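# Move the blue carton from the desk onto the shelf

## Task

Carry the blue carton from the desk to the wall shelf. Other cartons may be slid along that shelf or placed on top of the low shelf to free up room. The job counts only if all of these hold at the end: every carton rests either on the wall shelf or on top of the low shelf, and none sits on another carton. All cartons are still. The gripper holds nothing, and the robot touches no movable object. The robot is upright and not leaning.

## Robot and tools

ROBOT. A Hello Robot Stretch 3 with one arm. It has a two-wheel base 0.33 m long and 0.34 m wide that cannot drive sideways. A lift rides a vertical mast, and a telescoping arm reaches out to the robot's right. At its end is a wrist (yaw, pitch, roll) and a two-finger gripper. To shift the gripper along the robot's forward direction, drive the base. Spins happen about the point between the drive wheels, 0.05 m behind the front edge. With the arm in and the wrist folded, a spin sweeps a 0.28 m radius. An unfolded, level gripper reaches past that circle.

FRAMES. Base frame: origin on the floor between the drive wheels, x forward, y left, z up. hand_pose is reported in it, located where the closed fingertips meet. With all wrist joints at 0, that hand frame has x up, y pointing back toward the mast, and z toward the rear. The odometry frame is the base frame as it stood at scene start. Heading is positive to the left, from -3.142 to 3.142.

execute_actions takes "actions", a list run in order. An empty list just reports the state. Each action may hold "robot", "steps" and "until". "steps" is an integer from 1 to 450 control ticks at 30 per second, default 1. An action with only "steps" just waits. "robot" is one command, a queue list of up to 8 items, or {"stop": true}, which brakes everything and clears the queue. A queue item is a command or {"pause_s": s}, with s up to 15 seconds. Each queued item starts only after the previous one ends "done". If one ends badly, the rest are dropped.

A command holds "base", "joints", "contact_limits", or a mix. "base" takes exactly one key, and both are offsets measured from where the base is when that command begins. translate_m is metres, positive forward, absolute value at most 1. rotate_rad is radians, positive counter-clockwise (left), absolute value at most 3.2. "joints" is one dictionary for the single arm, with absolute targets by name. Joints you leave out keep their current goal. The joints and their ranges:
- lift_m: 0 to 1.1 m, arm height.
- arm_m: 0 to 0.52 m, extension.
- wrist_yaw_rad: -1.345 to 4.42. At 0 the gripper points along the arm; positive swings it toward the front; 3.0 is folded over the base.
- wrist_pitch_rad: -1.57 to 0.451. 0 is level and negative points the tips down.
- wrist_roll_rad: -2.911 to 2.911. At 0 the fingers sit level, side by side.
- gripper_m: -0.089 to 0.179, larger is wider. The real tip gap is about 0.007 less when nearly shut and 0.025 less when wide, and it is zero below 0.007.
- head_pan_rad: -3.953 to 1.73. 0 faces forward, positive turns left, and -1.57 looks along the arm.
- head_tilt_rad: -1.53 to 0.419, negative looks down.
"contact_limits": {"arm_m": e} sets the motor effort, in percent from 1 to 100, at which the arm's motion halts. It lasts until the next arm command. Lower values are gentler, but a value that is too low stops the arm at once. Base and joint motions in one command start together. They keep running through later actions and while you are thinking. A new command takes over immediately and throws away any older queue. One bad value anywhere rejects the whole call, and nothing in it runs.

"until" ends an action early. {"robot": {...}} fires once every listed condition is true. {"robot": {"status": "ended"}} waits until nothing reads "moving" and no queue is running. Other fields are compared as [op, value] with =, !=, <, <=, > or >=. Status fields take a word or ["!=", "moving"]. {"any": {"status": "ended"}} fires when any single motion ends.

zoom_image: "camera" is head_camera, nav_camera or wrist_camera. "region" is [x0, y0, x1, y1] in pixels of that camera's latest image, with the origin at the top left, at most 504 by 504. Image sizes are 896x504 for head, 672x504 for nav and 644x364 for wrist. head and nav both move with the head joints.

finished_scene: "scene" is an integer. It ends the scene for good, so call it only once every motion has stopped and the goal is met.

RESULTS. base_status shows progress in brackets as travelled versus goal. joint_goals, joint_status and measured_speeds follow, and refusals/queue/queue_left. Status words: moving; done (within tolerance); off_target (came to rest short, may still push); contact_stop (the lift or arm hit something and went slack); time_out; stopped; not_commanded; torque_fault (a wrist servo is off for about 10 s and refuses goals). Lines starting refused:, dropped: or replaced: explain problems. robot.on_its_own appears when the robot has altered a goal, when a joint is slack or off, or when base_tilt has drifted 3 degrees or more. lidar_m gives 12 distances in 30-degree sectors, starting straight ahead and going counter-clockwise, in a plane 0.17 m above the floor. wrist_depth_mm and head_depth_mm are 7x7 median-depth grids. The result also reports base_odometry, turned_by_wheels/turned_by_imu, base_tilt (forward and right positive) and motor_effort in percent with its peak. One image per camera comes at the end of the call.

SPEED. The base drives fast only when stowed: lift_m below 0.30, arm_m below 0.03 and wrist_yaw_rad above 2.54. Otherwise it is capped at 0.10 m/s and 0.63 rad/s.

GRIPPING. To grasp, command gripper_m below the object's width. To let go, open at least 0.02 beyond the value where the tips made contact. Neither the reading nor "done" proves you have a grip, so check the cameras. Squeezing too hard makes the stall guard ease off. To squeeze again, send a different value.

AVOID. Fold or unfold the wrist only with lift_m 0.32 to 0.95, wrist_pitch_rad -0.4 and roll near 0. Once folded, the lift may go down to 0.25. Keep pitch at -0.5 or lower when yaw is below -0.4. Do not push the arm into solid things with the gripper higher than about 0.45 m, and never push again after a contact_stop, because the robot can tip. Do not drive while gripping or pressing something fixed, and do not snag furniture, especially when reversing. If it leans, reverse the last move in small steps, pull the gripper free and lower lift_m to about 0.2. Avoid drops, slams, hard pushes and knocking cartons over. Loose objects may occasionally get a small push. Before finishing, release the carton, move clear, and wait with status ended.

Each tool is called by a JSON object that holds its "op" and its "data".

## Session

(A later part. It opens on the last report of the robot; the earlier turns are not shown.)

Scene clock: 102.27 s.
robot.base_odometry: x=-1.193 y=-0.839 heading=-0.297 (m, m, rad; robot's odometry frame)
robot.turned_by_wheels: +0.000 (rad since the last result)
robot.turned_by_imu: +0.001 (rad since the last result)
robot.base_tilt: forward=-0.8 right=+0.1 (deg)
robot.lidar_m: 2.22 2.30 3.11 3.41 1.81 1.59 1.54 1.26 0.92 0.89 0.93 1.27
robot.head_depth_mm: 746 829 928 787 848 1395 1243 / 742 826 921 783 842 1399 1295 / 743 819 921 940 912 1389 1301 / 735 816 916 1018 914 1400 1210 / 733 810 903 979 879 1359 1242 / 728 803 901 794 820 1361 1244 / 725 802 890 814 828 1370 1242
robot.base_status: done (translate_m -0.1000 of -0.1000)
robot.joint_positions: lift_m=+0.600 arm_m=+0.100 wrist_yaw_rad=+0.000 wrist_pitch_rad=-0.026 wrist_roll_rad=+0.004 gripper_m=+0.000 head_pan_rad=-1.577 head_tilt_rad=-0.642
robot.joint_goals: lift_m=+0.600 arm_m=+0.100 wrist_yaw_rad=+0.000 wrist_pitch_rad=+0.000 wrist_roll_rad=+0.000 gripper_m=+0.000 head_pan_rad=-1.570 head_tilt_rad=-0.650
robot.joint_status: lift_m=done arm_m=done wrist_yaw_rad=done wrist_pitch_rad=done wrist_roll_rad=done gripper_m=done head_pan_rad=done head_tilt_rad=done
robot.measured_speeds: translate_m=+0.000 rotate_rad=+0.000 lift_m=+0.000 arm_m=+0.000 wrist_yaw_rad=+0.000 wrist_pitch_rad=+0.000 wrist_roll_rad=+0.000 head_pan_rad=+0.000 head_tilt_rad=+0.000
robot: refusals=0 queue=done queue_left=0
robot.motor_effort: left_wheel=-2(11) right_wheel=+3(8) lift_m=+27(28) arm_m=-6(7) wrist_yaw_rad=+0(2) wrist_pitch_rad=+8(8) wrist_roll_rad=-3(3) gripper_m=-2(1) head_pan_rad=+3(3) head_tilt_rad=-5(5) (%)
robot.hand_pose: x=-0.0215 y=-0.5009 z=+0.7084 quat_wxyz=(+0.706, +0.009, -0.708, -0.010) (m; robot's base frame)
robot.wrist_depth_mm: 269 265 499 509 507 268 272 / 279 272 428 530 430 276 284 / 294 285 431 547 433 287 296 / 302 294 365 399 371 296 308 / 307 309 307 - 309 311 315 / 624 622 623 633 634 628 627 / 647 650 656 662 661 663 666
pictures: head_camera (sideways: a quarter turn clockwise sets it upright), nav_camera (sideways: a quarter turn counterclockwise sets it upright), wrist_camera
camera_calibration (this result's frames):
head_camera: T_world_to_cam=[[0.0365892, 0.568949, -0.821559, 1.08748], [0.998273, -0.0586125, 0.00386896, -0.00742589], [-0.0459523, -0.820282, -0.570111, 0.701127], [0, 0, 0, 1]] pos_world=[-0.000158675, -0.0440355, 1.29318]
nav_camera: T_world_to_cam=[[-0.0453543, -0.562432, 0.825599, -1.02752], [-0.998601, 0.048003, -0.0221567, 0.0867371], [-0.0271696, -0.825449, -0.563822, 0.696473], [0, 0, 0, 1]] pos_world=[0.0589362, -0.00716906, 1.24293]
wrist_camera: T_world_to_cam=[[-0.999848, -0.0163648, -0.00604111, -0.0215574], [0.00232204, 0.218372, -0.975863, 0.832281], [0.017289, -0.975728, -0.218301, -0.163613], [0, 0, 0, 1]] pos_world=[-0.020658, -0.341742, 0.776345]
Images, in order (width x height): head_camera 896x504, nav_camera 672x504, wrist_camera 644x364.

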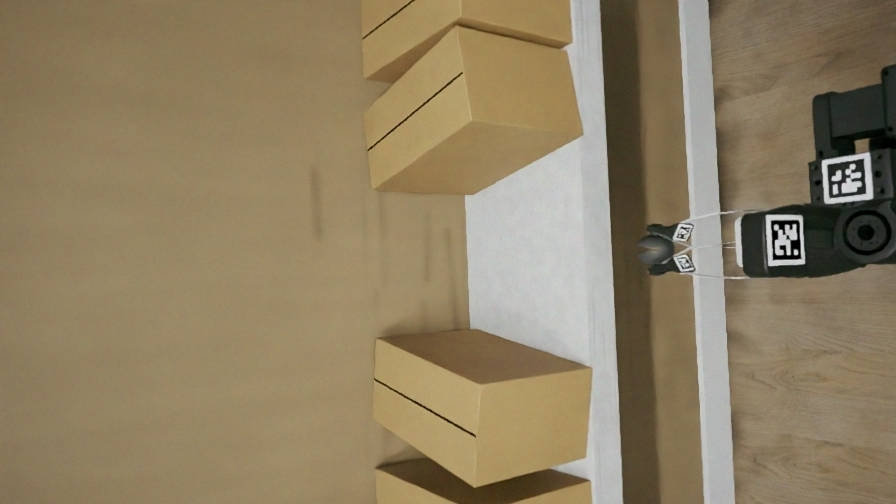

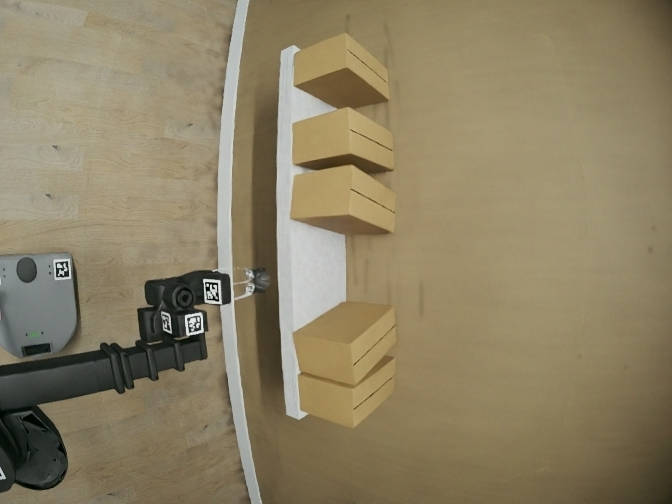

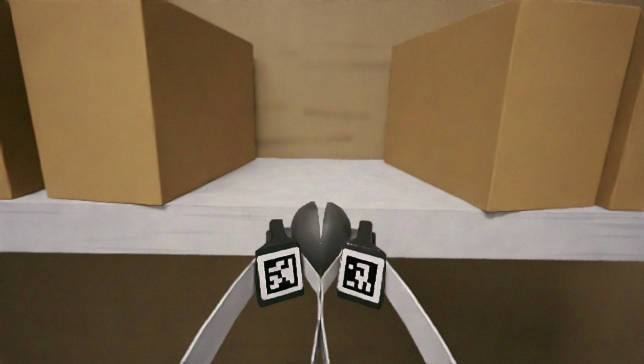

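{"op": "execute_actions", "data": {"actions": [{"robot":[{"joints":{"arm_m":0,"wrist_yaw_rad":3.0,"wrist_pitch_rad":-0.4}},{"joints":{"lift_m":0.27},"base":{"rotate_rad":1.66}},{"base":{"translate_m":1.0}},{"base":{"translate_m":1.0}},{"base":{"translate_m":0.26}},{"base":{"rotate_rad":1.482}},{"joints":{"lift_m":0.74,"gripper_m":0.179}},{"joints":{"wrist_yaw_rad":0}}],"steps":450,"until":{"robot":{"status":"ended"}}},{"steps":450,"until":{"robot":{"status":"ended"}}},{"robot":[{"joints":{"wrist_pitch_rad":0}},{"joints":{"arm_m":0.3}}],"steps":450,"until":{"robot":{"status":"ended"}}}]}}

Scene clock: 138.23 s.
robot.base_odometry: x=-0.726 y=+1.373 heading=+2.845 (m, m, rad; robot's odometry frame)
robot.turned_by_wheels: +3.142 (rad since the last result)
robot.turned_by_imu: +3.153 (rad since the last result)
robot.base_tilt: forward=-0.8 right=+0.1 (deg)
robot.lidar_m: 0.95 1.24 1.89 3.11 3.23 2.52 2.42 2.28 1.34 1.63 1.30 0.98
robot.head_depth_mm: 1415 1555 1446 1121 1739 1478 - / 1390 1543 1452 1121 1854 - 1238 / 1393 1543 1444 1116 - 1471 1235 / 1387 1528 989 986 - 1469 1235 / 1386 1535 1465 1117 1819 1472 1245 / 1370 1515 1461 1123 1834 1480 1238 / 1359 1527 1472 1075 1709 1485 1231
robot.base_status: done (rotate_rad +1.4819 of +1.4820)
robot.joint_positions: lift_m=+0.740 arm_m=+0.300 wrist_yaw_rad=+0.001 wrist_pitch_rad=-0.025 wrist_roll_rad=+0.004 gripper_m=+0.179 head_pan_rad=-1.577 head_tilt_rad=-0.643
robot.joint_goals: lift_m=+0.740 arm_m=+0.300 wrist_yaw_rad=+0.000 wrist_pitch_rad=+0.000 wrist_roll_rad=+0.000 gripper_m=+0.179 head_pan_rad=-1.570 head_tilt_rad=-0.650
robot.joint_status: lift_m=done arm_m=done wrist_yaw_rad=done wrist_pitch_rad=done wrist_roll_rad=done gripper_m=done head_pan_rad=done head_tilt_rad=done
robot.measured_speeds: translate_m=+0.000 rotate_rad=+0.000 lift_m=+0.000 arm_m=+0.000 wrist_yaw_rad=+0.000 wrist_pitch_rad=+0.000 wrist_roll_rad=+0.000 head_pan_rad=+0.000 head_tilt_rad=+0.000
robot: refusals=0 queue=done queue_left=0
robot.motor_effort: left_wheel=-3(14) right_wheel=+4(14) lift_m=+53(56) arm_m=+5(7) wrist_yaw_rad=-1(4) wrist_pitch_rad=+8(7) wrist_roll_rad=-3(3) gripper_m=+0(86) head_pan_rad=+2(2) head_tilt_rad=-4(4) (%)
robot.hand_pose: x=-0.0212 y=-0.7002 z=+0.8478 quat_wxyz=(+0.706, +0.010, -0.708, -0.009) (m; robot's base frame)
robot.wrist_depth_mm: - - - - - - - / - - - - - - - / - - - 339 - - - / 768 777 804 348 845 857 882 / 470 516 483 364 497 535 514 / 359 338 346 352 356 358 367 / - - - - - - 802
pictures: head_camera (sideways: a quarter turn clockwise sets it upright), nav_camera (sideways: a quarter turn counterclockwise sets it upright), wrist_camera
camera_calibration (this result's frames):
head_camera: T_world_to_cam=[[0.0365756, 0.56956, -0.821135, 1.08693], [0.998275, -0.0585851, 0.00382977, -0.00737487], [-0.045925, -0.819859, -0.570721, 0.70192], [0, 0, 0, 1]] pos_world=[-0.000157304, -0.0440292, 1.29315]
nav_camera: T_world_to_cam=[[-0.0453409, -0.563047, 0.82518, -1.02697], [-0.998603, 0.0479892, -0.0221254, 0.0866963], [-0.0271421, -0.825031, -0.564436, 0.697272], [0, 0, 0, 1]] pos_world=[0.0589367, -0.00712362, 1.24292]
wrist_camera: T_world_to_cam=[[-0.999827, -0.0176292, -0.00599836, -0.0245766], [0.00201609, 0.217746, -0.976003, 1.01144], [0.0185123, -0.975846, -0.217673, -0.328268], [0, 0, 0, 1]] pos_world=[-0.0205345, -0.541009, 0.915567]
Images, in order (width x height): head_camera 896x504, nav_camera 672x504, wrist_camera 644x364.

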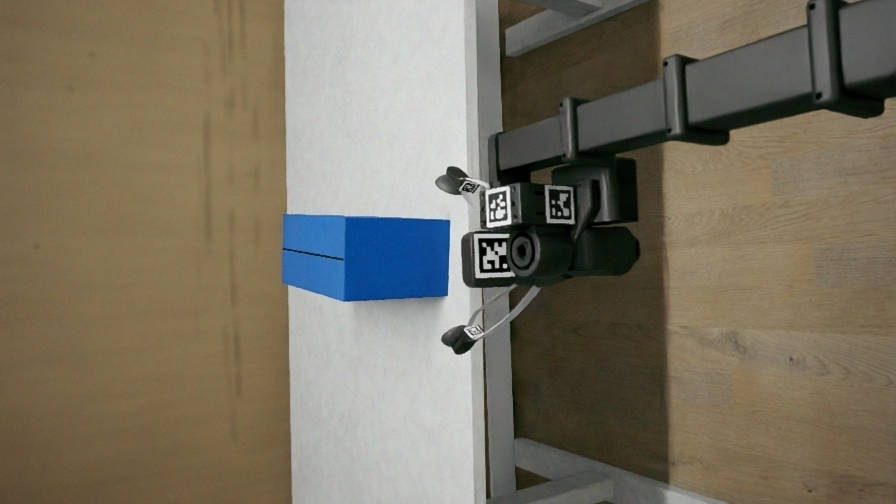

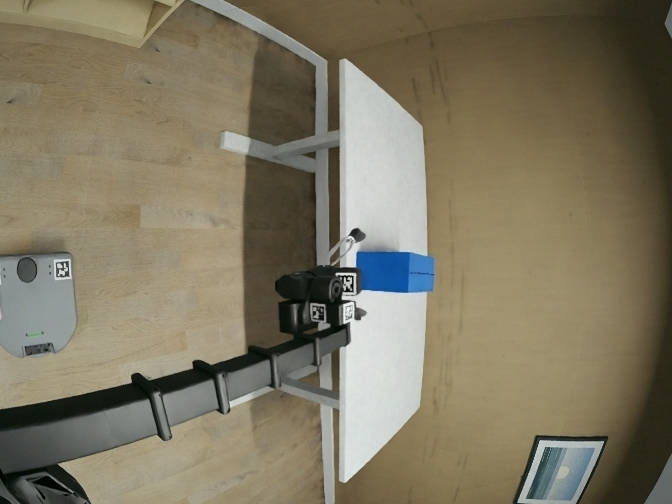

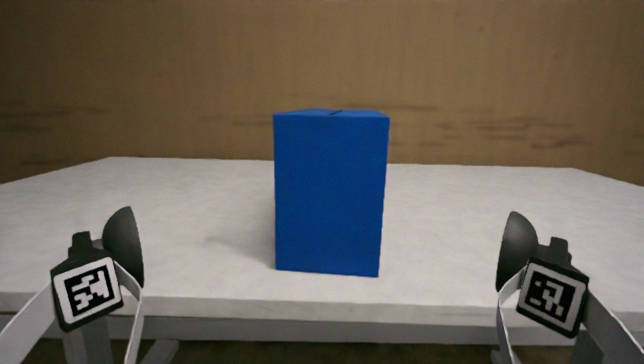

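{"op": "execute_actions", "data": {"actions": [{"robot":[{"base":{"translate_m":-0.01},"joints":{"arm_m":0.52}},{"joints":{"gripper_m":0.06}},{"pause_s":1},{"joints":{"lift_m":0.79}}],"steps":450,"until":{"robot":{"status":"ended"}}}]}}

Scene clock: 146.13 s.
robot.base_odometry: x=-0.717 y=+1.370 heading=+2.845 (m, m, rad; robot's odometry frame)
robot.turned_by_wheels: +0.000 (rad since the last result)
robot.turned_by_imu: +0.001 (rad since the last result)
robot.base_tilt: forward=-0.7 right=+0.2 (deg)
robot.lidar_m: 0.96 1.25 1.90 3.12 3.25 2.51 2.40 2.29 1.32 1.62 1.30 0.99
robot.head_depth_mm: 1402 1561 1450 1113 1762 - - / 1394 1552 1451 1117 - 1408 1222 / 1383 1542 1546 1602 1783 1470 1239 / 1380 1542 1009 2000 1810 1467 1235 / 1377 1522 1343 1120 1802 1481 1237 / 1374 1516 1463 1126 1824 1487 1242 / 1366 1509 1459 1074 1720 1464 1238
robot.base_status: done (translate_m -0.0100 of -0.0100)
robot.joint_positions: lift_m=+0.790 arm_m=+0.517 wrist_yaw_rad=-0.002 wrist_pitch_rad=-0.032 wrist_roll_rad=+0.004 gripper_m=+0.071 head_pan_rad=-1.577 head_tilt_rad=-0.643
robot.joint_goals: lift_m=+0.790 arm_m=+0.520 wrist_yaw_rad=+0.000 wrist_pitch_rad=+0.000 wrist_roll_rad=+0.000 gripper_m=+0.069 head_pan_rad=-1.570 head_tilt_rad=-0.650
robot.joint_status: lift_m=done arm_m=done wrist_yaw_rad=done wrist_pitch_rad=done wrist_roll_rad=done gripper_m=done head_pan_rad=done head_tilt_rad=done
robot.measured_speeds: translate_m=+0.000 rotate_rad=+0.000 lift_m=+0.000 arm_m=+0.000 wrist_yaw_rad=+0.000 wrist_pitch_rad=+0.000 wrist_roll_rad=+0.000 head_pan_rad=+0.000 head_tilt_rad=+0.000
robot: refusals=0 queue=done queue_left=0
robot.on_its_own: gripper_m is held at +0.069, not at your +0.060, by its stall guard, which is still easing
robot.motor_effort: left_wheel=-4(10) right_wheel=+4(6) lift_m=+54(56) arm_m=+4(7) wrist_yaw_rad=+2(5) wrist_pitch_rad=+10(10) wrist_roll_rad=-3(3) gripper_m=-21(98) head_pan_rad=+3(3) head_tilt_rad=-4(4) (%)
robot.hand_pose: x=-0.0218 y=-0.9177 z=+0.8959 quat_wxyz=(+0.706, +0.011, -0.708, -0.012) (m; robot's base frame)
robot.wrist_depth_mm: 821 802 812 812 823 817 828 / 849 846 865 853 836 864 841 / 880 893 146 180 859 884 890 / 905 888 127 125 123 931 913 / 580 586 131 129 127 629 628 / 425 - 135 133 132 - 448 / 331 335 139 137 136 343 350
pictures: head_camera (sideways: a quarter turn clockwise sets it upright), nav_camera (sideways: a quarter turn counterclockwise sets it upright), wrist_camera
camera_calibration (this result's frames):
head_camera: T_world_to_cam=[[0.0365762, 0.569662, -0.821065, 1.08684], [0.998275, -0.0585856, 0.00382325, -0.00736638], [-0.0459246, -0.819788, -0.570822, 0.702052], [0, 0, 0, 1]] pos_world=[-0.000157297, -0.0440281, 1.29314]
nav_camera: T_world_to_cam=[[-0.0453415, -0.563149, 0.825111, -1.02688], [-0.998603, 0.0479919, -0.0221202, 0.0866895], [-0.0271417, -0.824961, -0.564538, 0.697404], [0, 0, 0, 1]] pos_world=[0.0589367, -0.00711633, 1.24292]
wrist_camera: T_world_to_cam=[[-0.999868, -0.0150596, -0.00611893, -0.0263026], [0.00257719, 0.224803, -0.974401, 1.11082], [0.0160496, -0.974288, -0.224734, -0.522342], [0, 0, 0, 1]] pos_world=[-0.0207785, -0.759023, 0.964839]
Images, in order (width x height): head_camera 896x504, nav_camera 672x504, wrist_camera 644x364.

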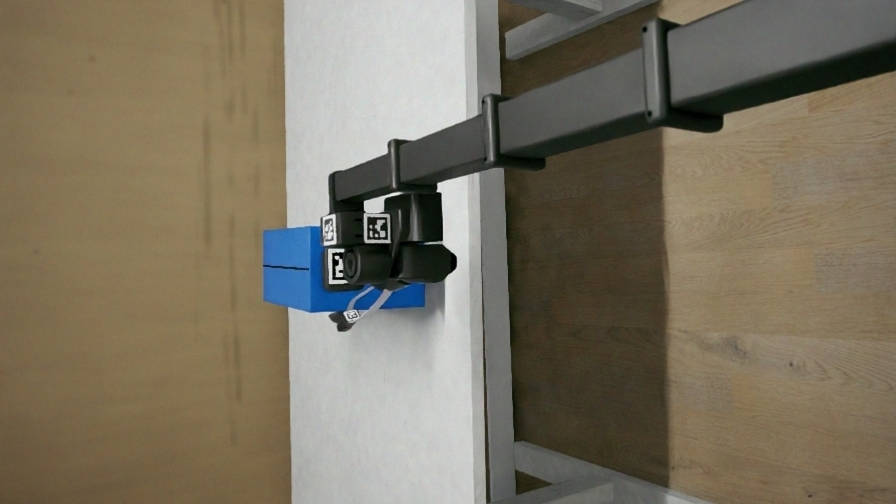

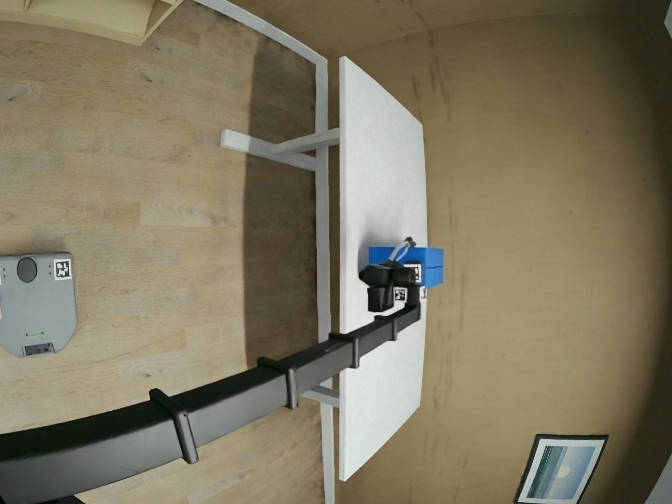

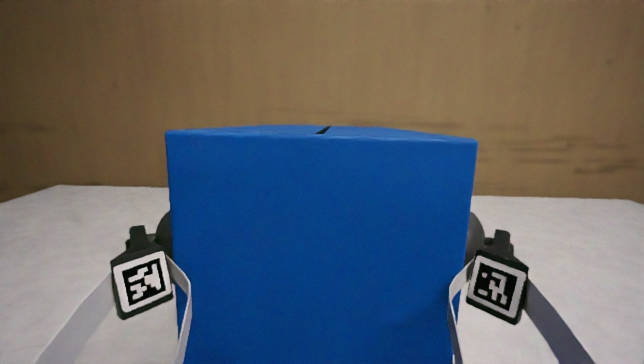

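{"op": "execute_actions", "data": {"actions": [{"robot":[{"joints":{"lift_m":0.82}},{"joints":{"arm_m":0}},{"base":{"rotate_rad":1.655}},{"base":{"translate_m":1.0}},{"base":{"translate_m":1.0}},{"base":{"translate_m":0.26}},{"base":{"rotate_rad":1.486}},{"joints":{"lift_m":0.76}}],"steps":450,"until":{"robot":{"status":"ended"}}},{"steps":450,"until":{"robot":{"status":"ended"}}},{"steps":450,"until":{"robot":{"status":"ended"}}}]}}

Scene clock: 190.30 s.
robot.base_odometry: x=-1.194 y=-0.839 heading=-0.298 (m, m, rad; robot's odometry frame)
robot.turned_by_wheels: +3.141 (rad since the last result)
robot.turned_by_imu: +3.156 (rad since the last result)
robot.base_tilt: forward=-0.8 right=+0.2 (deg)
robot.lidar_m: 2.21 2.31 3.14 3.41 1.81 1.60 1.55 1.24 0.92 0.89 0.92 1.29
robot.head_depth_mm: 742 824 930 783 848 1393 1266 / 741 820 922 807 852 1393 1267 / 738 819 919 924 535 544 1283 / 737 819 911 694 517 522 - / 732 809 909 891 826 949 1239 / 730 807 906 777 822 1364 1234 / 727 806 903 789 829 1361 1243
robot.base_status: done (rotate_rad +1.4859 of +1.4860)
robot.joint_positions: lift_m=+0.760 arm_m=+0.000 wrist_yaw_rad=-0.001 wrist_pitch_rad=-0.034 wrist_roll_rad=+0.004 gripper_m=+0.079 head_pan_rad=-1.577 head_tilt_rad=-0.643
robot.joint_goals: lift_m=+0.760 arm_m=+0.000 wrist_yaw_rad=+0.000 wrist_pitch_rad=+0.000 wrist_roll_rad=+0.000 gripper_m=+0.078 head_pan_rad=-1.570 head_tilt_rad=-0.650
robot.joint_status: lift_m=done arm_m=done wrist_yaw_rad=done wrist_pitch_rad=done wrist_roll_rad=done gripper_m=done head_pan_rad=done head_tilt_rad=done
robot.measured_speeds: translate_m=+0.000 rotate_rad=+0.000 lift_m=+0.000 arm_m=+0.000 wrist_yaw_rad=+0.000 wrist_pitch_rad=+0.000 wrist_roll_rad=+0.000 head_pan_rad=+0.000 head_tilt_rad=+0.000
robot: refusals=0 queue=done queue_left=0
robot.on_its_own: gripper_m is held at +0.078, not at your +0.060, by its stall guard, which is not easing now
robot.motor_effort: left_wheel=-3(10) right_wheel=+3(9) lift_m=+29(56) arm_m=-7(6) wrist_yaw_rad=+1(2) wrist_pitch_rad=+10(10) wrist_roll_rad=-3(3) gripper_m=-20(23) head_pan_rad=+3(2) head_tilt_rad=-4(4) (%)
robot.hand_pose: x=-0.0217 y=-0.4006 z=+0.8663 quat_wxyz=(+0.706, +0.012, -0.708, -0.013) (m; robot's base frame)
robot.wrist_depth_mm: 607 608 600 603 610 602 610 / 633 628 629 625 624 625 623 / 641 647 148 200 649 656 655 / 408 415 127 125 124 407 414 / 423 428 130 129 127 428 423 / 444 - 135 133 131 - 448 / 778 782 139 137 136 792 777
pictures: head_camera (sideways: a quarter turn clockwise sets it upright), nav_camera (sideways: a quarter turn counterclockwise sets it upright), wrist_camera
camera_calibration (this result's frames):
head_camera: T_world_to_cam=[[0.0365761, 0.569662, -0.821065, 1.08684], [0.998275, -0.0585853, 0.00382324, -0.00736637], [-0.0459244, -0.819788, -0.570822, 0.702052], [0, 0, 0, 1]] pos_world=[-0.000157287, -0.0440281, 1.29314]
nav_camera: T_world_to_cam=[[-0.0453414, -0.563149, 0.825111, -1.02688], [-0.998603, 0.0479917, -0.0221202, 0.0866895], [-0.0271415, -0.824961, -0.564538, 0.697404], [0, 0, 0, 1]] pos_world=[0.0589367, -0.0071163, 1.24292]
wrist_camera: T_world_to_cam=[[-0.999859, -0.015623, -0.00614748, -0.0187509], [0.00245442, 0.226208, -0.974076, 0.966072], [0.0166086, -0.973954, -0.226137, -0.0238382], [0, 0, 0, 1]] pos_world=[-0.0207235, -0.242043, 0.935522]
Images, in order (width x height): head_camera 896x504, nav_camera 672x504, wrist_camera 644x364.

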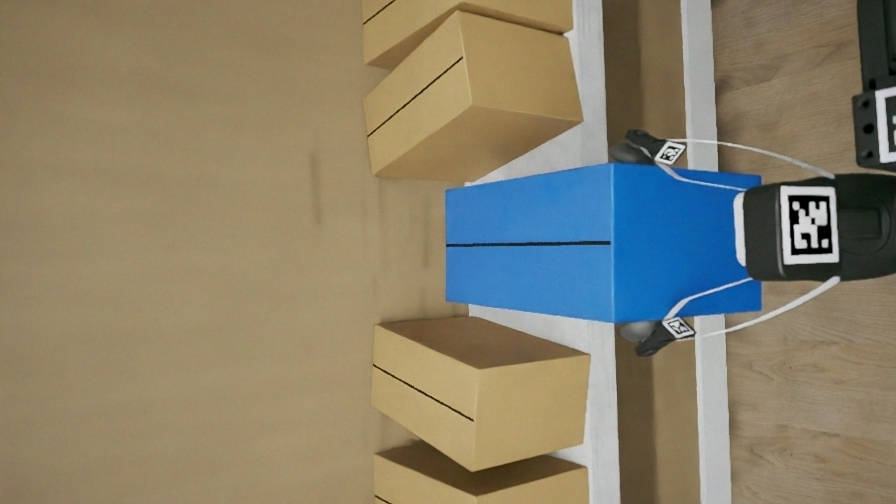

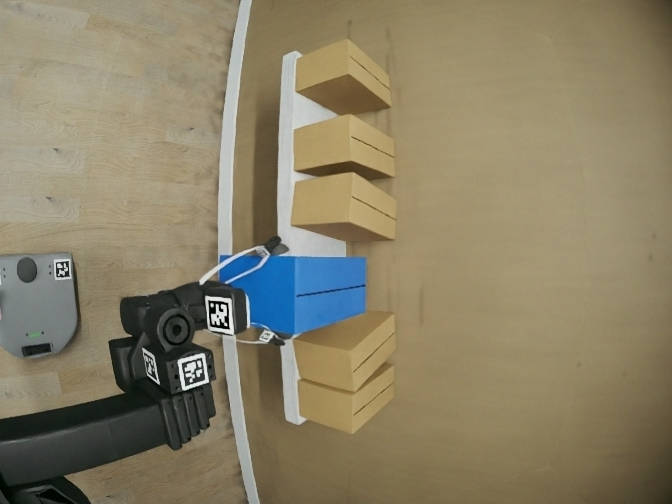

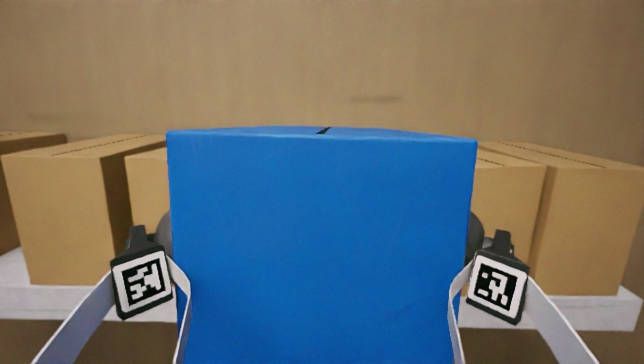

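{"op": "execute_actions", "data": {"actions": [{"robot":[{"base":{"translate_m":0.01},"joints":{"lift_m":0.735}},{"joints":{"arm_m":0.27}}],"steps":450,"until":{"robot":{"status":"ended"}}}]}}

Scene clock: 196.87 s.
robot.base_odometry: x=-1.185 y=-0.842 heading=-0.298 (m, m, rad; robot's odometry frame)
robot.turned_by_wheels: +0.000 (rad since the last result)
robot.turned_by_imu: +0.001 (rad since the last result)
robot.base_tilt: forward=-0.7 right=+0.2 (deg)
robot.lidar_m: 2.20 2.30 3.14 3.51 1.82 1.61 1.56 1.24 0.92 0.89 0.93 1.29
robot.head_depth_mm: 743 825 927 791 851 1384 - / 740 822 921 809 822 - 1236 / 736 818 916 979 - 1403 1245 / 737 814 896 746 - 1391 1238 / 731 814 907 829 860 1375 1239 / 731 805 905 778 823 1364 1240 / 726 803 897 813 831 1372 1243
robot.base_status: done (translate_m +0.0100 of +0.0100)
robot.joint_positions: lift_m=+0.735 arm_m=+0.270 wrist_yaw_rad=-0.001 wrist_pitch_rad=-0.034 wrist_roll_rad=+0.004 gripper_m=+0.079 head_pan_rad=-1.577 head_tilt_rad=-0.643
robot.joint_goals: lift_m=+0.735 arm_m=+0.270 wrist_yaw_rad=+0.000 wrist_pitch_rad=+0.000 wrist_roll_rad=+0.000 gripper_m=+0.078 head_pan_rad=-1.570 head_tilt_rad=-0.650
robot.joint_status: lift_m=done arm_m=done wrist_yaw_rad=done wrist_pitch_rad=done wrist_roll_rad=done gripper_m=done head_pan_rad=done head_tilt_rad=done
robot.measured_speeds: translate_m=+0.000 rotate_rad=+0.000 lift_m=+0.000 arm_m=+0.000 wrist_yaw_rad=+0.000 wrist_pitch_rad=+0.000 wrist_roll_rad=+0.000 head_pan_rad=+0.000 head_tilt_rad=+0.000
robot: refusals=0 queue=done queue_left=0
robot.on_its_own: gripper_m is held at +0.078, not at your +0.060, by its stall guard, which is not easing now
robot.motor_effort: left_wheel=-4(7) right_wheel=+4(9) lift_m=+28(28) arm_m=+5(5) wrist_yaw_rad=+1(1) wrist_pitch_rad=+10(10) wrist_roll_rad=-3(3) gripper_m=-19(20) head_pan_rad=+2(2) head_tilt_rad=-4(4) (%)
robot.hand_pose: x=-0.0217 y=-0.6699 z=+0.8413 quat_wxyz=(+0.706, +0.012, -0.708, -0.013) (m; robot's base frame)
robot.wrist_depth_mm: 347 349 347 346 346 350 348 / 361 360 360 360 363 360 359 / 371 371 148 199 370 373 374 / 184 194 127 125 124 268 216 / 140 166 131 129 128 246 196 / 140 - 135 133 131 - 196 / - 191 140 137 136 289 190
pictures: head_camera (sideways: a quarter turn clockwise sets it upright), nav_camera (sideways: a quarter turn counterclockwise sets it upright), wrist_camera
camera_calibration (this result's frames):
head_camera: T_world_to_cam=[[0.0365761, 0.569662, -0.821065, 1.08684], [0.998275, -0.0585853, 0.00382325, -0.00736638], [-0.0459244, -0.819788, -0.570822, 0.702052], [0, 0, 0, 1]] pos_world=[-0.000157287, -0.0440281, 1.29314]
nav_camera: T_world_to_cam=[[-0.0453414, -0.563149, 0.825111, -1.02688], [-0.998603, 0.0479917, -0.0221202, 0.0866895], [-0.0271415, -0.824961, -0.564538, 0.697404], [0, 0, 0, 1]] pos_world=[0.0589367, -0.00711631, 1.24292]
wrist_camera: T_world_to_cam=[[-0.999857, -0.0157576, -0.00615013, -0.0231651], [0.00242393, 0.22636, -0.974041, 1.00268], [0.0167407, -0.973916, -0.22629, -0.291616], [0, 0, 0, 1]] pos_world=[-0.0207104, -0.511342, 0.91052]
Images, in order (width x height): head_camera 896x504, nav_camera 672x504, wrist_camera 644x364.

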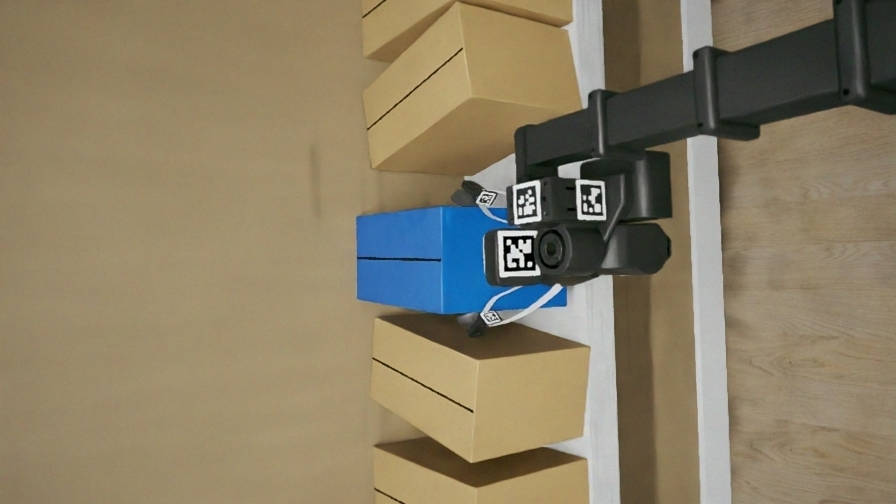

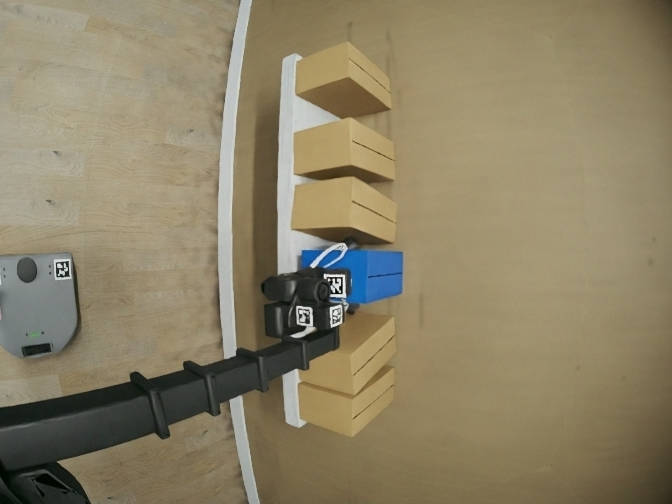

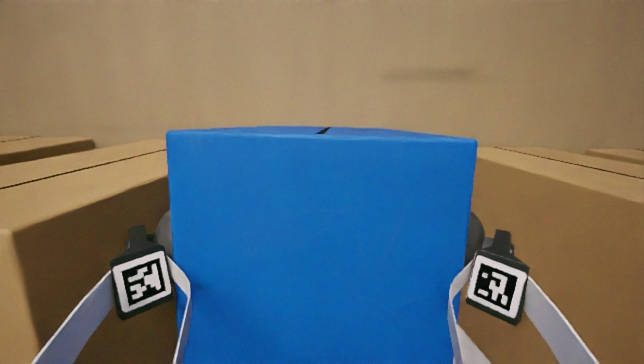

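{"op": "execute_actions", "data": {"actions": [{"robot":{"joints":{"lift_m":0.685}},"steps":450,"until":{"robot":{"status":"ended"}}},{"steps":10}]}}

Scene clock: 200.37 s.
robot.base_odometry: x=-1.185 y=-0.842 heading=-0.298 (m, m, rad; robot's odometry frame)
robot.turned_by_wheels: +0.000 (rad since the last result)
robot.turned_by_imu: +0.000 (rad since the last result)
robot.base_tilt: forward=-0.7 right=+0.1 (deg)
robot.lidar_m: 2.20 2.29 3.12 3.50 1.83 1.61 1.56 1.24 0.92 0.89 0.93 1.29
robot.head_depth_mm: 746 826 924 793 848 1388 1265 / 739 823 926 808 849 1390 - / 739 820 915 982 909 1400 1238 / 736 818 911 774 - 1388 1243 / 734 813 912 834 860 1377 1237 / 729 809 907 777 823 1366 1238 / 726 806 900 812 831 1364 1234
robot.base_status: done (translate_m +0.0100 of +0.0100)
robot.joint_positions: lift_m=+0.686 arm_m=+0.270 wrist_yaw_rad=-0.001 wrist_pitch_rad=+0.019 wrist_roll_rad=+0.001 gripper_m=+0.079 head_pan_rad=-1.577 head_tilt_rad=-0.643
robot.joint_goals: lift_m=+0.685 arm_m=+0.270 wrist_yaw_rad=+0.000 wrist_pitch_rad=+0.000 wrist_roll_rad=+0.000 gripper_m=+0.078 head_pan_rad=-1.570 head_tilt_rad=-0.650
robot.joint_status: lift_m=done arm_m=done wrist_yaw_rad=done wrist_pitch_rad=done wrist_roll_rad=done gripper_m=done head_pan_rad=done head_tilt_rad=done
robot.measured_speeds: translate_m=+0.000 rotate_rad=+0.000 lift_m=+0.000 arm_m=+0.000 wrist_yaw_rad=+0.000 wrist_pitch_rad=+0.000 wrist_roll_rad=+0.000 head_pan_rad=+0.000 head_tilt_rad=+0.000
robot: refusals=0 queue=done queue_left=0
robot.on_its_own: gripper_m is held at +0.078, not at your +0.060, by its stall guard, which is not easing now
robot.motor_effort: left_wheel=-3(4) right_wheel=+4(4) lift_m=+22(28) arm_m=+5(5) wrist_yaw_rad=+1(1) wrist_pitch_rad=-6(10) wrist_roll_rad=-1(3) gripper_m=-19(20) head_pan_rad=+3(3) head_tilt_rad=-4(4) (%)
robot.hand_pose: x=-0.0217 y=-0.6713 z=+0.8051 quat_wxyz=(+0.707, -0.007, -0.707, +0.006) (m; robot's base frame)
robot.wrist_depth_mm: 357 352 355 355 355 355 354 / 365 368 364 367 364 366 365 / 148 192 125 144 180 300 312 / 139 173 126 125 123 255 195 / 141 166 130 129 127 245 196 / 140 - 135 133 131 - 196 / - 190 140 138 136 271 188
pictures: head_camera (sideways: a quarter turn clockwise sets it upright), nav_camera (sideways: a quarter turn counterclockwise sets it upright), wrist_camera
camera_calibration (this result's frames):
head_camera: T_world_to_cam=[[0.0365761, 0.569662, -0.821065, 1.08684], [0.998275, -0.0585853, 0.00382324, -0.00736637], [-0.0459244, -0.819788, -0.570822, 0.702052], [0, 0, 0, 1]] pos_world=[-0.000157287, -0.0440281, 1.29314]
nav_camera: T_world_to_cam=[[-0.0453414, -0.563149, 0.825111, -1.02688], [-0.998603, 0.0479917, -0.0221202, 0.0866895], [-0.0271415, -0.824961, -0.564538, 0.697404], [0, 0, 0, 1]] pos_world=[0.0589367, -0.0071163, 1.24292]
wrist_camera: T_world_to_cam=[[-0.999868, -0.0160181, -0.00258695, -0.0264526], [-0.000248686, 0.174546, -0.984649, 0.941386], [0.0162237, -0.984519, -0.174527, -0.349965], [0, 0, 0, 1]] pos_world=[-0.0205373, -0.509285, 0.865788]
Images, in order (width x height): head_camera 896x504, nav_camera 672x504, wrist_camera 644x364.

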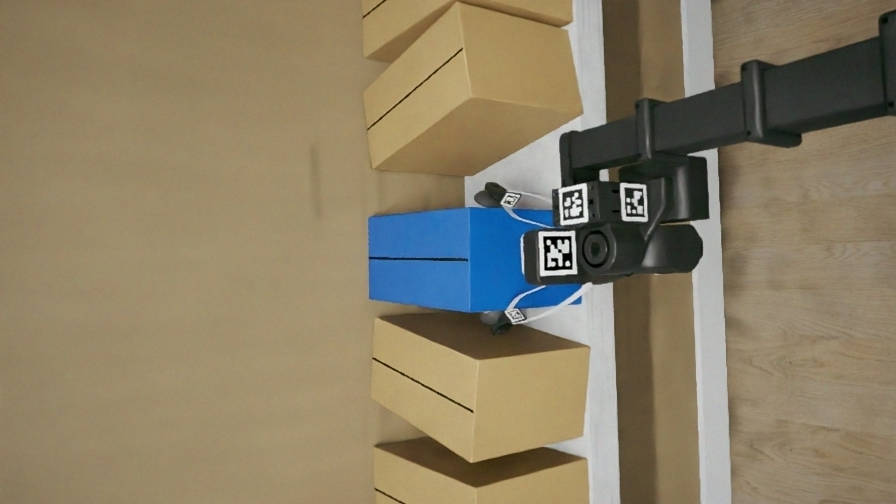

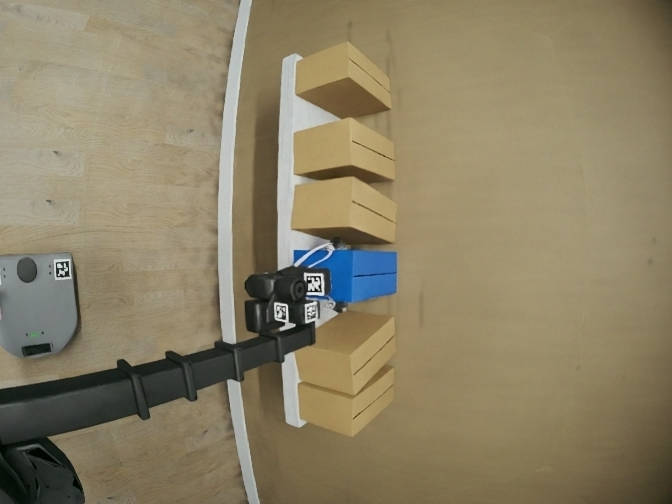

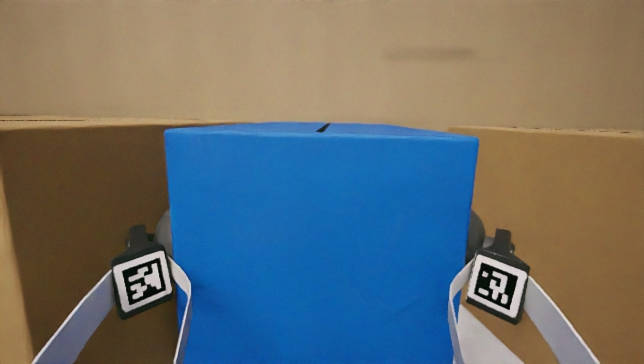

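Landed. Releasing and retracting.

{"op": "execute_actions", "data": {"actions": [{"robot":[{"joints":{"lift_m":0.695,"gripper_m":0.125}},{"pause_s":0.5},{"joints":{"arm_m":0.0}}],"steps":450,"until":{"robot":{"status":"ended"}}},{"steps":15}]}}

Scene clock: 206.20 s.
robot.base_odometry: x=-1.185 y=-0.842 heading=-0.298 (m, m, rad; robot's odometry frame)
robot.turned_by_wheels: +0.000 (rad since the last result)
robot.turned_by_imu: +0.000 (rad since the last result)
robot.base_tilt: forward=-0.7 right=+0.2 (deg)
robot.lidar_m: 2.20 2.29 3.13 3.53 1.82 1.61 1.56 1.24 0.92 0.89 0.93 1.29
robot.head_depth_mm: 742 822 926 793 851 1392 1236 / 742 823 921 810 860 1388 1235 / 741 821 918 984 908 565 565 / 735 814 910 1013 912 556 515 / 732 812 908 915 861 1306 1183 / 728 808 906 781 824 1368 1235 / 726 799 899 812 830 1359 1241
robot.base_status: done (translate_m +0.0100 of +0.0100)
robot.joint_positions: lift_m=+0.695 arm_m=+0.000 wrist_yaw_rad=+0.000 wrist_pitch_rad=-0.033 wrist_roll_rad=+0.001 gripper_m=+0.125 head_pan_rad=-1.577 head_tilt_rad=-0.643
robot.joint_goals: lift_m=+0.695 arm_m=+0.000 wrist_yaw_rad=+0.000 wrist_pitch_rad=+0.000 wrist_roll_rad=+0.000 gripper_m=+0.125 head_pan_rad=-1.570 head_tilt_rad=-0.650
robot.joint_status: lift_m=done arm_m=done wrist_yaw_rad=done wrist_pitch_rad=done wrist_roll_rad=done gripper_m=done head_pan_rad=done head_tilt_rad=done
robot.measured_speeds: translate_m=+0.000 rotate_rad=+0.000 lift_m=+0.000 arm_m=+0.000 wrist_yaw_rad=+0.000 wrist_pitch_rad=+0.000 wrist_roll_rad=+0.000 head_pan_rad=+0.000 head_tilt_rad=+0.000
robot: refusals=0 queue=done queue_left=0
robot.motor_effort: left_wheel=-3(4) right_wheel=+3(3) lift_m=+53(53) arm_m=-6(6) wrist_yaw_rad=-1(1) wrist_pitch_rad=+10(11) wrist_roll_rad=-1(1) gripper_m=-5(71) head_pan_rad=+3(3) head_tilt_rad=-3(4) (%)
robot.hand_pose: x=-0.0214 y=-0.4006 z=+0.8009 quat_wxyz=(+0.707, +0.012, -0.707, -0.012) (m; robot's base frame)
robot.wrist_depth_mm: 607 600 604 601 603 603 597 / 630 623 631 632 628 621 622 / 394 397 405 660 535 392 392 / 409 412 403 669 495 406 404 / 422 426 157 158 159 424 426 / 739 - 131 132 132 - 440 / 782 764 113 113 114 786 773
pictures: head_camera (sideways: a quarter turn clockwise sets it upright), nav_camera (sideways: a quarter turn counterclockwise sets it upright), wrist_camera
camera_calibration (this result's frames):
head_camera: T_world_to_cam=[[0.036576, 0.569662, -0.821065, 1.08684], [0.998275, -0.0585852, 0.00382325, -0.00736638], [-0.0459243, -0.819788, -0.570822, 0.702052], [0, 0, 0, 1]] pos_world=[-0.000157282, -0.0440281, 1.29314]
nav_camera: T_world_to_cam=[[-0.0453413, -0.563149, 0.825111, -1.02688], [-0.998603, 0.0479916, -0.0221202, 0.0866895], [-0.0271414, -0.824961, -0.564538, 0.697404], [0, 0, 0, 1]] pos_world=[0.0589367, -0.00711631, 1.24292]
wrist_camera: T_world_to_cam=[[-0.99985, -0.0169427, -0.00346263, -0.02152], [-0.000437512, 0.224955, -0.974369, 0.901974], [0.0172873, -0.974222, -0.224929, -0.0397285], [0, 0, 0, 1]] pos_world=[-0.0204353, -0.241972, 0.869845]
Images, in order (width x height): head_camera 896x504, nav_camera 672x504, wrist_camera 644x364.

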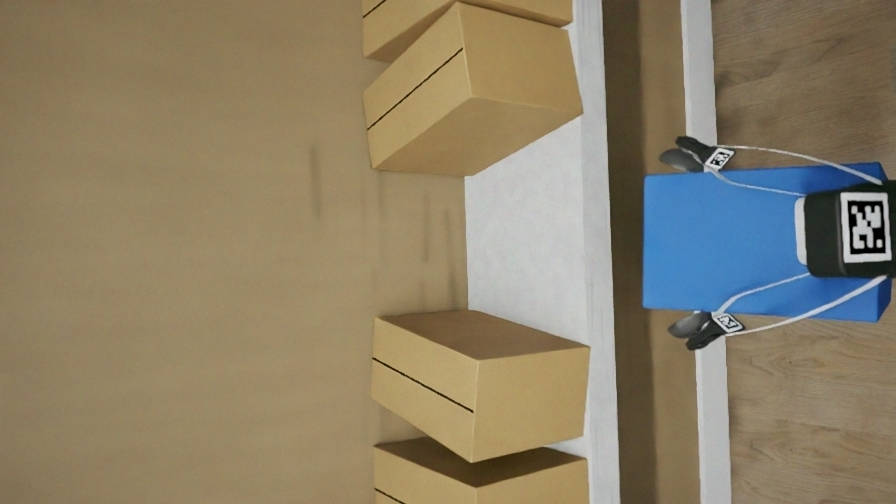

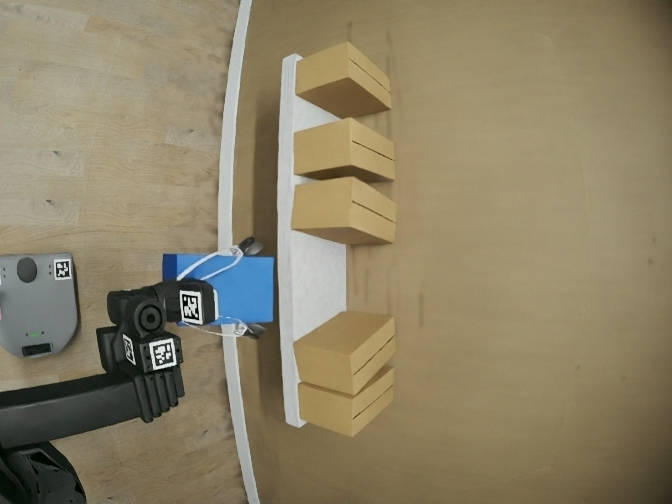

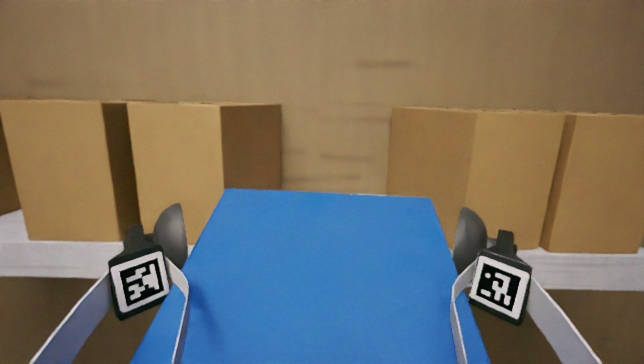

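{"op": "execute_actions", "data": {"actions": [{"robot":[{"joints":{"gripper_m":0.07}},{"pause_s":0.5},{"joints":{"lift_m":0.9}},{"joints":{"head_tilt_rad":-0.9,"head_pan_rad":-1.3}}],"steps":450,"until":{"robot":{"status":"ended"}}}]}}

Scene clock: 214.30 s.
robot.base_odometry: x=-1.185 y=-0.842 heading=-0.298 (m, m, rad; robot's odometry frame)
robot.turned_by_wheels: +0.000 (rad since the last result)
robot.turned_by_imu: +0.001 (rad since the last result)
robot.base_tilt: forward=-0.7 right=+0.2 (deg)
robot.lidar_m: 2.20 2.30 3.13 3.52 1.82 1.61 1.55 1.24 0.92 0.89 0.93 1.29
robot.head_depth_mm: 740 849 433 410 - - 1075 / 758 873 438 - - - 1132 / 775 851 736 403 493 1283 1134 / 793 865 765 1311 1451 1286 1128 / 816 881 812 1374 1477 1280 1133 / 831 926 810 1445 1481 1282 1128 / 852 921 920 1503 1474 1274 1124
robot.base_status: done (translate_m +0.0100 of +0.0100)
robot.joint_positions: lift_m=+0.900 arm_m=+0.000 wrist_yaw_rad=+0.000 wrist_pitch_rad=-0.033 wrist_roll_rad=+0.001 gripper_m=+0.080 head_pan_rad=-1.307 head_tilt_rad=-0.888
robot.joint_goals: lift_m=+0.900 arm_m=+0.000 wrist_yaw_rad=+0.000 wrist_pitch_rad=+0.000 wrist_roll_rad=+0.000 gripper_m=+0.079 head_pan_rad=-1.300 head_tilt_rad=-0.900
robot.joint_status: lift_m=done arm_m=done wrist_yaw_rad=done wrist_pitch_rad=done wrist_roll_rad=done gripper_m=done head_pan_rad=done head_tilt_rad=done
robot.measured_speeds: translate_m=+0.000 rotate_rad=+0.000 lift_m=+0.000 arm_m=+0.000 wrist_yaw_rad=+0.000 wrist_pitch_rad=+0.000 wrist_roll_rad=+0.000 head_pan_rad=+0.000 head_tilt_rad=+0.000
robot: refusals=0 queue=done queue_left=0
robot.on_its_own: gripper_m is held at +0.079, not at your +0.070, by its stall guard, which is not easing now
robot.motor_effort: left_wheel=-3(3) right_wheel=+3(3) lift_m=+54(55) arm_m=-6(5) wrist_yaw_rad=-1(1) wrist_pitch_rad=+10(10) wrist_roll_rad=-1(1) gripper_m=-19(96) head_pan_rad=+3(21) head_tilt_rad=-6(28) (%)
robot.hand_pose: x=-0.0214 y=-0.4006 z=+1.0058 quat_wxyz=(+0.707, +0.012, -0.707, -0.012) (m; robot's base frame)
robot.wrist_depth_mm: 606 608 599 601 602 606 601 / 625 630 625 631 622 623 629 / 658 654 656 647 656 655 649 / 674 659 671 665 679 679 683 / 578 562 158 158 160 612 706 / 452 - 131 132 132 - 451 / 521 459 112 112 113 467 616
pictures: head_camera (sideways: a quarter turn clockwise sets it upright), nav_camera (sideways: a quarter turn counterclockwise sets it upright), wrist_camera
camera_calibration (this result's frames):
head_camera: T_world_to_cam=[[-0.163942, 0.735094, -0.657845, 0.875331], [0.977682, 0.209891, -0.00911104, 0.0095974], [0.131378, -0.644657, -0.753098, 0.938061], [0, 0, 0, 1]] pos_world=[0.0108794, -0.0407365, 1.28237]
nav_camera: T_world_to_cam=[[0.154066, -0.732286, 0.663341, -0.817253], [-0.97642, -0.215587, -0.0112132, 0.0723491], [0.151219, -0.645972, -0.748233, 0.935257], [0, 0, 0, 1]] pos_world=[0.0551256, 0.0212844, 1.24272]
wrist_camera: T_world_to_cam=[[-0.99985, -0.0169431, -0.00346252, -0.0208104], [-0.000437724, 0.224955, -0.974369, 1.10169], [0.0172878, -0.974222, -0.224929, 0.00637413], [0, 0, 0, 1]] pos_world=[-0.0204353, -0.241972, 1.07481]
Images, in order (width x height): head_camera 896x504, nav_camera 672x504, wrist_camera 644x364.

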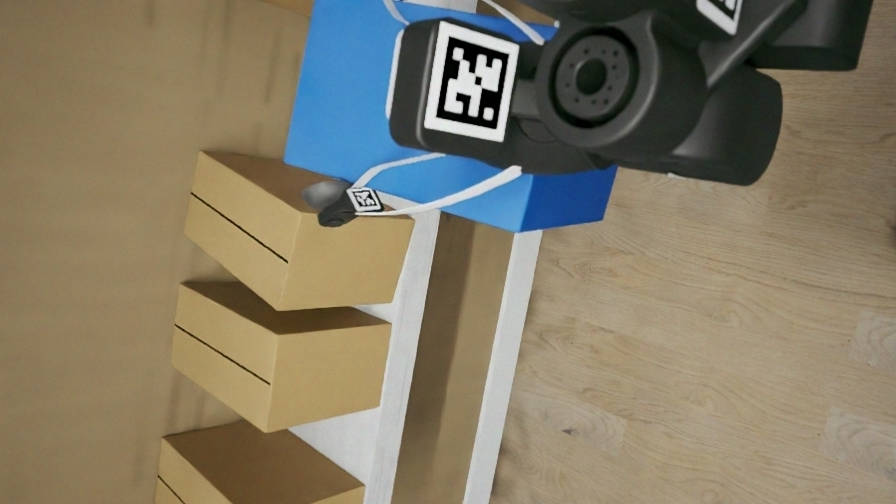

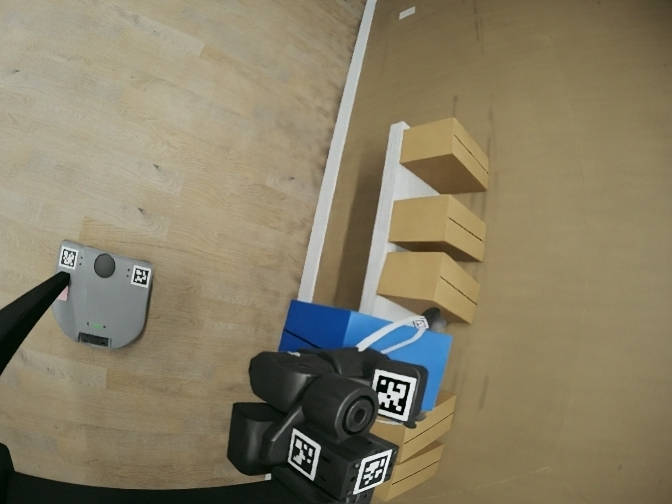

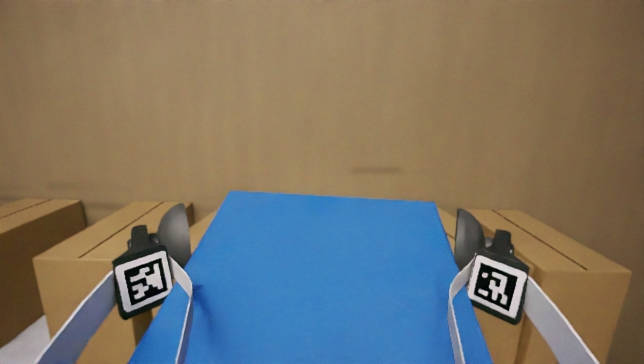

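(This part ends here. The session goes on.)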